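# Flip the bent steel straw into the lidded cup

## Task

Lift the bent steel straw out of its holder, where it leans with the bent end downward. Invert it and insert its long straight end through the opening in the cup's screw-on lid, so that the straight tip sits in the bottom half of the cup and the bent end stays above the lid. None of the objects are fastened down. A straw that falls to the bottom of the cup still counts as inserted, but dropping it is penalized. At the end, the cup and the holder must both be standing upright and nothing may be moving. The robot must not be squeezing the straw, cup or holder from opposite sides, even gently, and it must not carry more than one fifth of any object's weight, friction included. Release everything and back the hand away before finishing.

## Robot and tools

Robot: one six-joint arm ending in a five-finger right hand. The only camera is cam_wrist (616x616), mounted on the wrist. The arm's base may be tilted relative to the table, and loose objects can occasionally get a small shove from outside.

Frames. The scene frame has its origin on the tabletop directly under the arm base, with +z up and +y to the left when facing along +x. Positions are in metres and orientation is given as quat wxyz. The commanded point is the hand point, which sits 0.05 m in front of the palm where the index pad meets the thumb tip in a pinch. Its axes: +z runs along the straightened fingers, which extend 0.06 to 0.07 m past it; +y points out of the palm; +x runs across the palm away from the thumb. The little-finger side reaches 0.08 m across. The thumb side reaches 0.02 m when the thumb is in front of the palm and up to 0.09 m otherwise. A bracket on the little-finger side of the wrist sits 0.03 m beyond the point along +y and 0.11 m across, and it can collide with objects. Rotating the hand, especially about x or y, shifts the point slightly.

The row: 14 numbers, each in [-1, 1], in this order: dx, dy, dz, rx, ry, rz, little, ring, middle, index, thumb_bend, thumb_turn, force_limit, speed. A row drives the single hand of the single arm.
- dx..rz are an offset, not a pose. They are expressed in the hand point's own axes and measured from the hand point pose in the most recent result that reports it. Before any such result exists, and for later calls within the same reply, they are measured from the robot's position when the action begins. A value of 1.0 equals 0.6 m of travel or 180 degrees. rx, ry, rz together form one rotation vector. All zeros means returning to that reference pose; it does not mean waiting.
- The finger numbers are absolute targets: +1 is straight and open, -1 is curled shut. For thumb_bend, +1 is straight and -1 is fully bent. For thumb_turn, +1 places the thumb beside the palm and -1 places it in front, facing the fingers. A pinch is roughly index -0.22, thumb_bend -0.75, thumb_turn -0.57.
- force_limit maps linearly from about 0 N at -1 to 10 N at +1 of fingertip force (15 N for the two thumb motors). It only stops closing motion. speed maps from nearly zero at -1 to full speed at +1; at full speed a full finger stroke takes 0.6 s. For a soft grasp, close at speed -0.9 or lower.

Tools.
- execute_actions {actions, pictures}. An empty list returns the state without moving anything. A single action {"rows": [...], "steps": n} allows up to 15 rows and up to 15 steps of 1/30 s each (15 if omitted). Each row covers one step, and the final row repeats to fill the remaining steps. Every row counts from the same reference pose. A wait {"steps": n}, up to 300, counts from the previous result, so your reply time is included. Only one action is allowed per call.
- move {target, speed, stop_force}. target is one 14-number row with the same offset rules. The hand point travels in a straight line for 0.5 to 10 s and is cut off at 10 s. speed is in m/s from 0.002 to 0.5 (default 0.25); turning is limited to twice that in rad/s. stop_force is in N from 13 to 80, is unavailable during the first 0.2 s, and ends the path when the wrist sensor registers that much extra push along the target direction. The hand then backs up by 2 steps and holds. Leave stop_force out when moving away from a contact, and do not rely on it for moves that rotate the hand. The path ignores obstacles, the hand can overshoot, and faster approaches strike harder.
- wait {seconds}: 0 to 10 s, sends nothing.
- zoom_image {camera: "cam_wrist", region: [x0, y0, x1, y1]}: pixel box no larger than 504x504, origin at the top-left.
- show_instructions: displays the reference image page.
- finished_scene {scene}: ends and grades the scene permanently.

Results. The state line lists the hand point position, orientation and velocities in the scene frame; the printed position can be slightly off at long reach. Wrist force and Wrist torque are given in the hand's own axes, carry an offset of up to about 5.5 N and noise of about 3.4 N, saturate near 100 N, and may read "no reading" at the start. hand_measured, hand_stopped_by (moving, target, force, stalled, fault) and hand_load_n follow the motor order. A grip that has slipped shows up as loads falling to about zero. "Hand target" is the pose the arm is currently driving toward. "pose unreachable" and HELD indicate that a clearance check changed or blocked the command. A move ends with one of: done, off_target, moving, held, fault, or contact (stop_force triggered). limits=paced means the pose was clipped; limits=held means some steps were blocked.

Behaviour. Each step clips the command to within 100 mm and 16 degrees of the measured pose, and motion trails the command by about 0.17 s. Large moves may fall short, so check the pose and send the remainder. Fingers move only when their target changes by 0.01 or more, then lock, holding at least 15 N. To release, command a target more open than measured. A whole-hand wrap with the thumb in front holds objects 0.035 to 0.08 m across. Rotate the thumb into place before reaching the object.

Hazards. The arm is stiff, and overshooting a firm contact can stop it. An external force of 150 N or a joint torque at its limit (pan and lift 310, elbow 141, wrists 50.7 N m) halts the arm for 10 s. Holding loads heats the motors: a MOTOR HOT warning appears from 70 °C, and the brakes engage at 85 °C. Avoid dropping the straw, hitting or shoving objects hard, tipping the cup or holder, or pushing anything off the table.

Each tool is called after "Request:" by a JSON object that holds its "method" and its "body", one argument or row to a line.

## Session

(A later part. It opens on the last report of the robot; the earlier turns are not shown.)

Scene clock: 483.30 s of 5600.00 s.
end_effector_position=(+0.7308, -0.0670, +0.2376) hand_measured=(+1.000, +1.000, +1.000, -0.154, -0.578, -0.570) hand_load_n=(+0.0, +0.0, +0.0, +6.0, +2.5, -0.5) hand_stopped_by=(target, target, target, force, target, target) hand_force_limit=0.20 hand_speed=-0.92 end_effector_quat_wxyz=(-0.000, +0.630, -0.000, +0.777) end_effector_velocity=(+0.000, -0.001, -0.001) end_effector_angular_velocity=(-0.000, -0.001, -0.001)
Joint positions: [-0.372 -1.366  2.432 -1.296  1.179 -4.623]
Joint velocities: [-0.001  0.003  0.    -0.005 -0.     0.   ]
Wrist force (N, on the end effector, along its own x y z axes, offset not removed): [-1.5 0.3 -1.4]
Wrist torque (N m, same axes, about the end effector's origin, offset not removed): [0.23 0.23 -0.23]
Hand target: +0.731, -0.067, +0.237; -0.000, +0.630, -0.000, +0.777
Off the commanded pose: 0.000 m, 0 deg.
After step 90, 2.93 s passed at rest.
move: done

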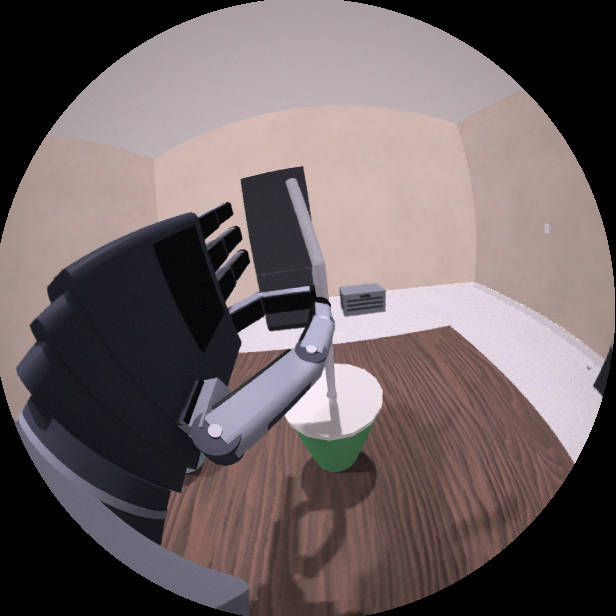

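Request:
{"method": "move", "body": {
  "target": [-0.05,0.0015,-0.005,0,0,0,1,1,1,-0.45,-0.58,-0.57,0.2,-0.92],
  "speed": 0.012
}}

Request:
{"method": "zoom_image", "body": {
  "camera": "cam_wrist",
  "region": [295,330,375,410]
}}

Scene clock: 501.17 s of 5600.00 s.
end_effector_position=(+0.7340, -0.0678, +0.2078) hand_measured=(+1.000, +1.000, +1.000, -0.154, -0.578, -0.570) hand_load_n=(+0.0, +0.0, +0.0, +6.0, +2.5, +0.0) hand_stopped_by=(target, target, target, force, target, target) hand_force_limit=0.20 hand_speed=-0.92 end_effector_quat_wxyz=(-0.000, +0.630, -0.000, +0.777) end_effector_velocity=(+0.000, +0.000, -0.002) end_effector_angular_velocity=(+0.000, -0.000, +0.000)
Joint positions: [-0.37  -1.295  2.437 -1.372  1.181 -4.623]
Joint velocities: [ 0.     0.005  0.    -0.005  0.     0.   ]
Wrist force (N, on the end effector, along its own x y z axes, offset not removed): [-0.4 1.0 -2.4]
Wrist torque (N m, same axes, about the end effector's origin, offset not removed): [0.46 0.06 -0.16]
Hand target: +0.734, -0.068, +0.208; -0.000, +0.630, -0.000, +0.777
Off the commanded pose: 0.000 m, 0 deg.
After step 90, 12.13 s passed at rest.
move: done

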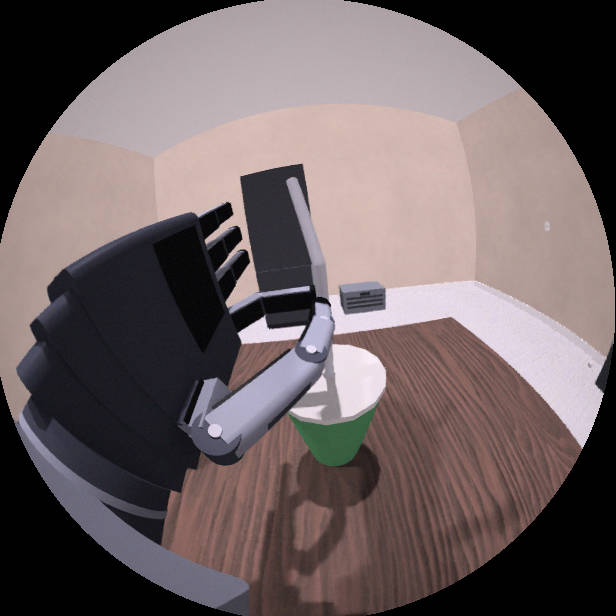

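Region (295, 330, 375, 410) of cam_wrist's 616x616 image, scaled by 6.300, with more detail than that image has.

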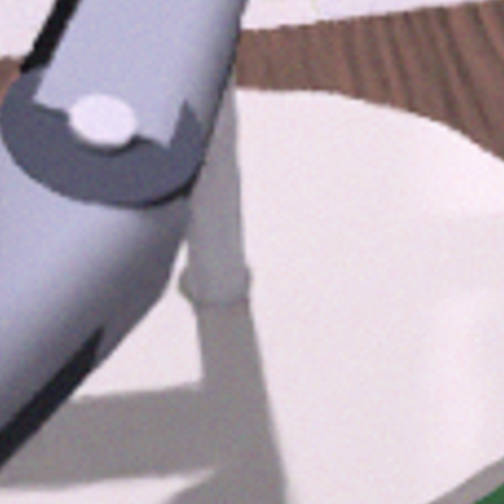

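Request:
{"method": "move", "body": {
  "target": [-0.059,0,-0.005,0,0,0,1,1,1,-0.45,-0.58,-0.57,0.2,-0.92],
  "speed": 0.012
}}

Scene clock: 518.57 s of 5600.00 s.
end_effector_position=(+0.7384, -0.0677, +0.1726) hand_measured=(+1.000, +1.000, +1.000, -0.154, -0.578, -0.570) hand_load_n=(+0.0, +0.0, +0.0, +6.0, +2.5, -0.5) hand_stopped_by=(target, target, target, force, target, target) hand_force_limit=0.20 hand_speed=-0.92 end_effector_quat_wxyz=(-0.000, +0.630, -0.000, +0.777) end_effector_velocity=(+0.000, +0.000, -0.002) end_effector_angular_velocity=(-0.000, -0.000, +0.000)
Joint positions: [-0.366 -1.208  2.436 -1.457  1.185 -4.624]
Joint velocities: [ 0.001  0.004 -0.    -0.005  0.    -0.   ]
Wrist force (N, on the end effector, along its own x y z axes, offset not removed): [-2.9 0.0 -1.6]
Wrist torque (N m, same axes, about the end effector's origin, offset not removed): [0.24 0.46 -0.27]
Hand target: +0.738, -0.068, +0.172; -0.000, +0.630, -0.000, +0.777
Off the commanded pose: 0.000 m, 0 deg.
After step 90, 11.23 s passed at rest.
move: done

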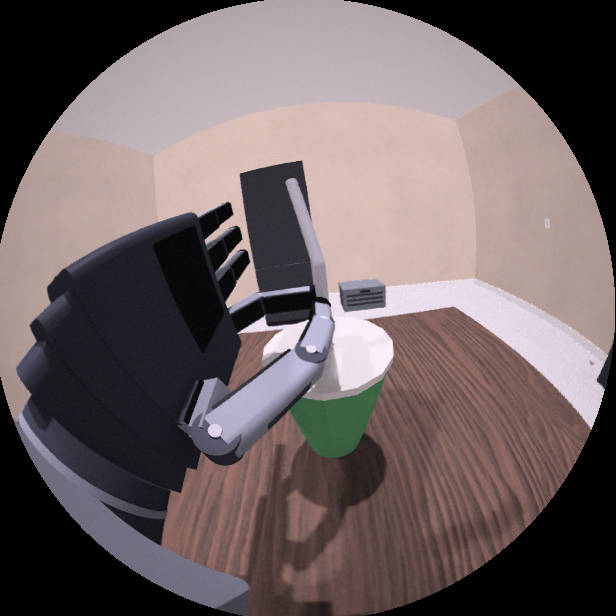

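Request:
{"method": "move", "body": {
  "target": [-0.025,0,-0.003,0,0,0,1,1,1,-0.45,-0.58,-0.57,0.2,-0.92],
  "speed": 0.006,
  "stop_force": 13
}}

Scene clock: 525.70 s of 5600.00 s.
end_effector_position=(+0.7397, -0.0677, +0.1577) hand_measured=(+1.000, +1.000, +1.000, -0.154, -0.578, -0.570) hand_load_n=(+0.0, +0.0, +0.0, +6.0, +2.5, -0.5) hand_stopped_by=(target, target, target, force, target, target) hand_force_limit=0.20 hand_speed=-0.92 end_effector_quat_wxyz=(-0.000, +0.630, -0.000, +0.777) end_effector_velocity=(-0.000, +0.000, -0.002) end_effector_angular_velocity=(+0.000, +0.001, +0.000)
Joint positions: [-0.365 -1.171  2.435 -1.493  1.186 -4.625]
Joint velocities: [ 0.     0.003  0.001 -0.003  0.    -0.   ]
Wrist force (N, on the end effector, along its own x y z axes, offset not removed): [-1.1 2.0 -0.9]
Wrist torque (N m, same axes, about the end effector's origin, offset not removed): [0.46 0.16 -0.13]
Hand target: +0.740, -0.068, +0.158; -0.000, +0.630, -0.000, +0.777
Off the commanded pose: 0.000 m, 0 deg.
After step 90, 1.43 s passed at rest.
move: done

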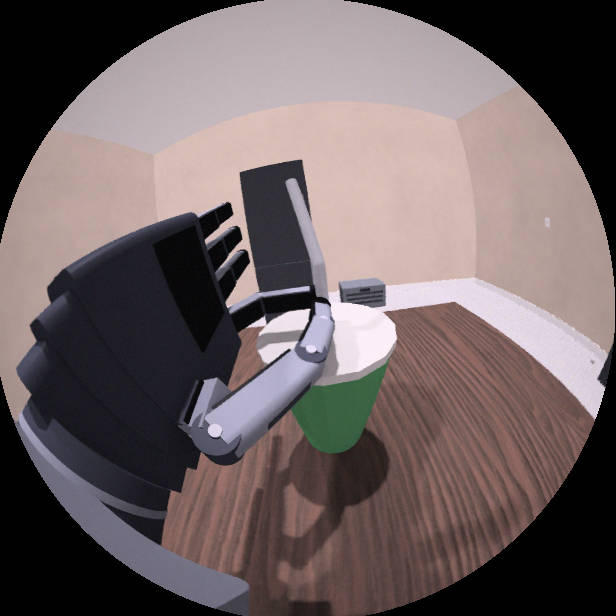

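Request:
{"method": "move", "body": {
  "target": [-0.013,0,-0.002,0,0,0,1,1,1,-0.45,-0.58,-0.57,0.2,-0.92],
  "speed": 0.004,
  "stop_force": 13
}}

Scene clock: 534.07 s of 5600.00 s.
end_effector_position=(+0.7402, -0.0677, +0.1499) hand_measured=(+1.000, +1.000, +1.000, -0.154, -0.578, -0.570) hand_load_n=(+0.0, +0.0, +0.0, +6.0, +2.0, -4.5) hand_stopped_by=(target, target, target, force, target, target) hand_force_limit=0.20 hand_speed=-0.92 end_effector_quat_wxyz=(-0.000, +0.630, -0.000, +0.777) end_effector_velocity=(+0.000, -0.001, +0.002) end_effector_angular_velocity=(-0.001, -0.003, -0.001)
Joint positions: [-0.365 -1.152  2.434 -1.512  1.186 -4.625]
Joint velocities: [-0.001 -0.002  0.    -0.002  0.    -0.   ]
Wrist force (N, on the end effector, along its own x y z axes, offset not removed): [7.3 -0.9 -0.8]
Wrist torque (N m, same axes, about the end effector's origin, offset not removed): [0.17 -0.19 -0.25]
Hand target: +0.740, -0.068, +0.150; -0.000, +0.630, -0.000, +0.777
Off the commanded pose: 0.000 m, 0 deg.
After step 90, 3.20 s passed at rest.
move: done

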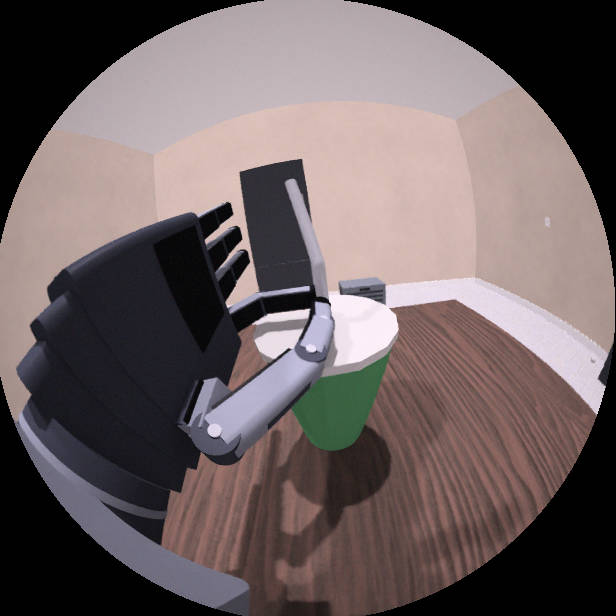

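Request:
{"method": "move", "body": {
  "target": [0.002,0,0,0,0,0,1,1,1,-0.06,-0.58,-0.57,0.2,-0.96],
  "speed": 0.004
}}

Request:
{"method": "move", "body": {
  "target": [0.004,0,-0.008,0,0,0,1,1,1,1,-0.58,-0.57,0.2,-0.5],
  "speed": 0.006
}}

Request:
{"method": "move", "body": {
  "target": [0.05,-0.03,-0.22,0,0,0,1,1,1,1,-0.58,-0.57,0.2,-0.5],
  "speed": 0.06
}}

Request:
{"method": "wait", "body": {
  "seconds": 2
}}

Scene clock: 546.73 s of 5600.00 s.
end_effector_position=(+0.7399, -0.0677, +0.1510) hand_measured=(+1.000, +1.000, +1.000, -0.060, -0.580, -0.570) hand_load_n=(+0.0, +0.0, +0.0, +0.0, +0.0, +0.0) hand_stopped_by=(target, target, target, target, target, target) hand_force_limit=0.20 hand_speed=-0.96 end_effector_quat_wxyz=(-0.000, +0.630, -0.000, +0.777) end_effector_velocity=(-0.000, +0.000, -0.000) end_effector_angular_velocity=(-0.000, +0.001, +0.000)
Joint positions: [-0.365 -1.155  2.435 -1.509  1.186 -4.625]
Joint velocities: [ 0.    -0.     0.001  0.    -0.    -0.   ]
Wrist force (N, on the end effector, along its own x y z axes, offset not removed): [-3.3 0.0 0.1]
Wrist torque (N m, same axes, about the end effector's origin, offset not removed): [0.20 0.45 -0.29]
Hand target: +0.740, -0.068, +0.151; -0.000, +0.630, -0.000, +0.777
Off the commanded pose: 0.000 m, 0 deg.
After step 90, 8.03 s passed at rest.
move: done

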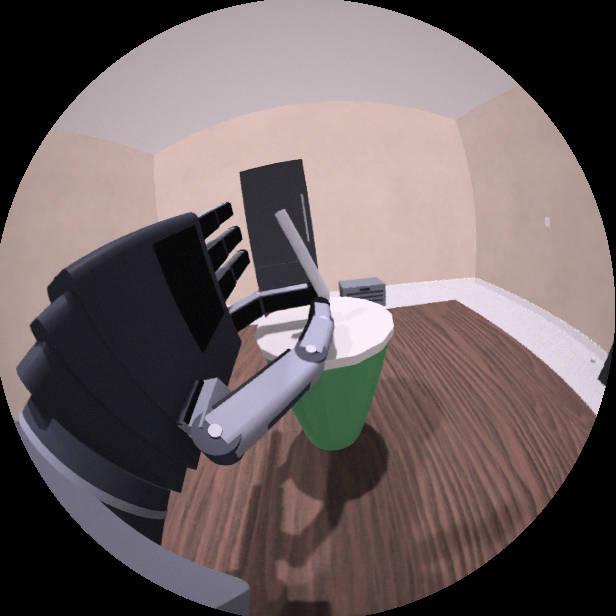

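Scene clock: 548.30 s of 5600.00 s.
end_effector_position=(+0.7347, -0.0677, +0.1524) hand_measured=(+1.000, +1.000, +1.000, +1.000, -0.580, -0.570) hand_load_n=(+0.0, +0.0, +0.0, +0.0, +0.0, +0.0) hand_stopped_by=(target, target, target, target, target, target) hand_force_limit=0.20 hand_speed=-0.50 end_effector_quat_wxyz=(-0.000, +0.630, -0.000, +0.777) end_effector_velocity=(+0.000, +0.000, +0.001) end_effector_angular_velocity=(-0.000, -0.001, +0.000)
Joint positions: [-0.369 -1.163  2.445 -1.512  1.181 -4.624]
Joint velocities: [ 0.    -0.001  0.    -0.    -0.     0.   ]
Wrist force (N, on the end effector, along its own x y z axes, offset not removed): [-2.1 1.1 -0.8]
Wrist torque (N m, same axes, about the end effector's origin, offset not removed): [0.39 0.29 -0.20]
Hand target: +0.735, -0.068, +0.152; -0.000, +0.630, -0.000, +0.777
Off the commanded pose: 0.000 m, 0 deg.
move: done

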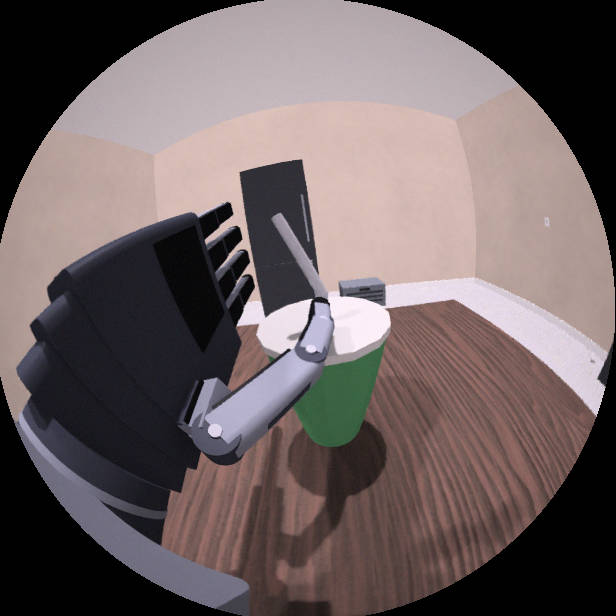

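Scene clock: 550.97 s of 5600.00 s.
end_effector_position=(+0.5995, -0.0500, +0.1545) hand_measured=(+1.000, +1.000, +1.000, +1.000, -0.580, -0.570) hand_load_n=(+0.0, +0.0, +0.0, +0.0, +0.0, +0.0) hand_stopped_by=(target, target, target, target, target, target) hand_force_limit=0.20 hand_speed=-0.50 end_effector_quat_wxyz=(-0.000, +0.630, -0.000, +0.777) end_effector_velocity=(-0.001, +0.000, +0.000) end_effector_angular_velocity=(-0.000, -0.001, +0.001)
Joint positions: [-0.493 -1.26   2.715 -1.699  1.061 -4.591]
Joint velocities: [-0.002 -0.001  0.003 -0.004 -0.003  0.001]
Wrist force (N, on the end effector, along its own x y z axes, offset not removed): [-2.7 1.6 -2.3]
Wrist torque (N m, same axes, about the end effector's origin, offset not removed): [0.50 0.48 -0.27]
Hand target: +0.599, -0.050, +0.154; -0.000, +0.630, -0.000, +0.777
Off the commanded pose: 0.000 m, 0 deg.
move: done

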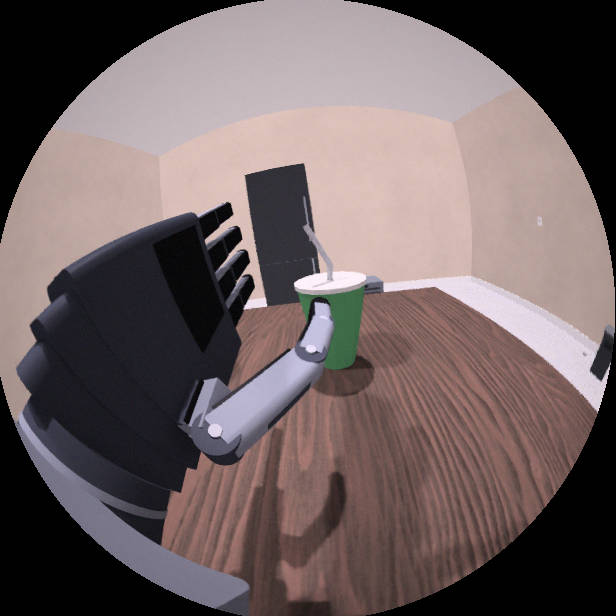

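Scene clock: 552.97 s of 5600.00 s.
end_effector_position=(+0.5994, -0.0500, +0.1545) hand_measured=(+1.000, +1.000, +1.000, +1.000, -0.580, -0.570) hand_load_n=(+0.0, +0.0, +0.0, +0.0, +0.0, +0.0) hand_stopped_by=(target, target, target, target, target, target) hand_force_limit=0.20 hand_speed=-0.50 end_effector_quat_wxyz=(-0.000, +0.630, -0.000, +0.777) end_effector_velocity=(-0.000, +0.000, +0.000) end_effector_angular_velocity=(-0.000, -0.000, -0.000)
Joint positions: [-0.493 -1.26   2.716 -1.7    1.061 -4.591]
Joint velocities: [-0. -0.  0.  0.  0. -0.]
Wrist force (N, on the end effector, along its own x y z axes, offset not removed): [-1.5 -2.1 0.2]
Wrist torque (N m, same axes, about the end effector's origin, offset not removed): [-0.21 0.12 -0.26]
Hand target: +0.599, -0.050, +0.154; -0.000, +0.630, -0.000, +0.777
Off the commanded pose: 0.000 m, 0 deg.
Steps of this call (steps 1 to 60: nothing new was sent). Readings (end_effector_position | what the end effector reports):
1: (+0.5995, -0.0500, +0.1545) | hand_measured=(+1.000, +1.000, +1.000, +1.000, -0.580, -0.570) hand_load_n=(+0.0, +0.0, +0.0, +0.0, +0.0, +0.0) hand_stopped_by=(target, target, target, target, target, target) hand_force_limit=0.20 hand_speed=-0.50
2: (+0.5994, -0.0500, +0.1545) | hand_measured=(+1.000, +1.000, +1.000, +1.000, -0.580, -0.570) hand_load_n=(+0.0, +0.0, +0.0, +0.0, +0.0, +0.0) hand_stopped_by=(target, target, target, target, target, target) hand_force_limit=0.20 hand_speed=-0.50
4: (+0.5994, -0.0500, +0.1545) | hand_measured=(+1.000, +1.000, +1.000, +1.000, -0.580, -0.570) hand_load_n=(+0.0, +0.0, +0.0, +0.0, +0.0, +0.0) hand_stopped_by=(target, target, target, target, target, target) hand_force_limit=0.20 hand_speed=-0.50
8: (+0.5994, -0.0500, +0.1545) | hand_measured=(+1.000, +1.000, +1.000, +1.000, -0.580, -0.570) hand_load_n=(+0.0, +0.0, +0.0, +0.0, +0.0, +0.0) hand_stopped_by=(target, target, target, target, target, target) hand_force_limit=0.20 hand_speed=-0.50
60: the state above

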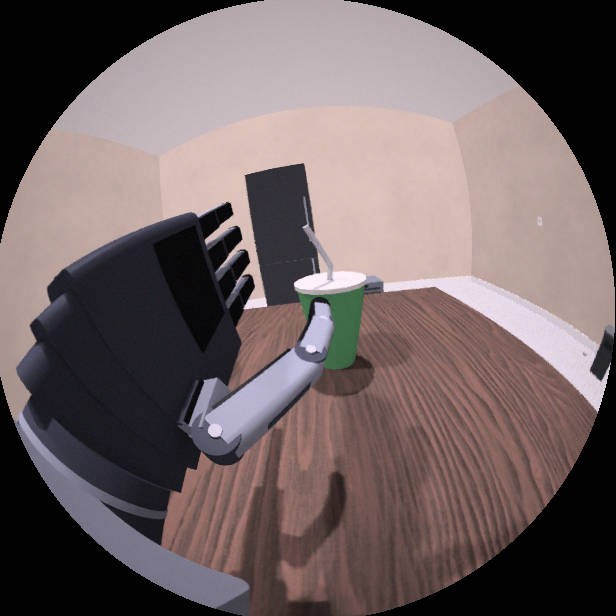

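Request:
{"method": "finished_scene", "body": {
  "scene": 2
}}

The scene is finished: the task was done.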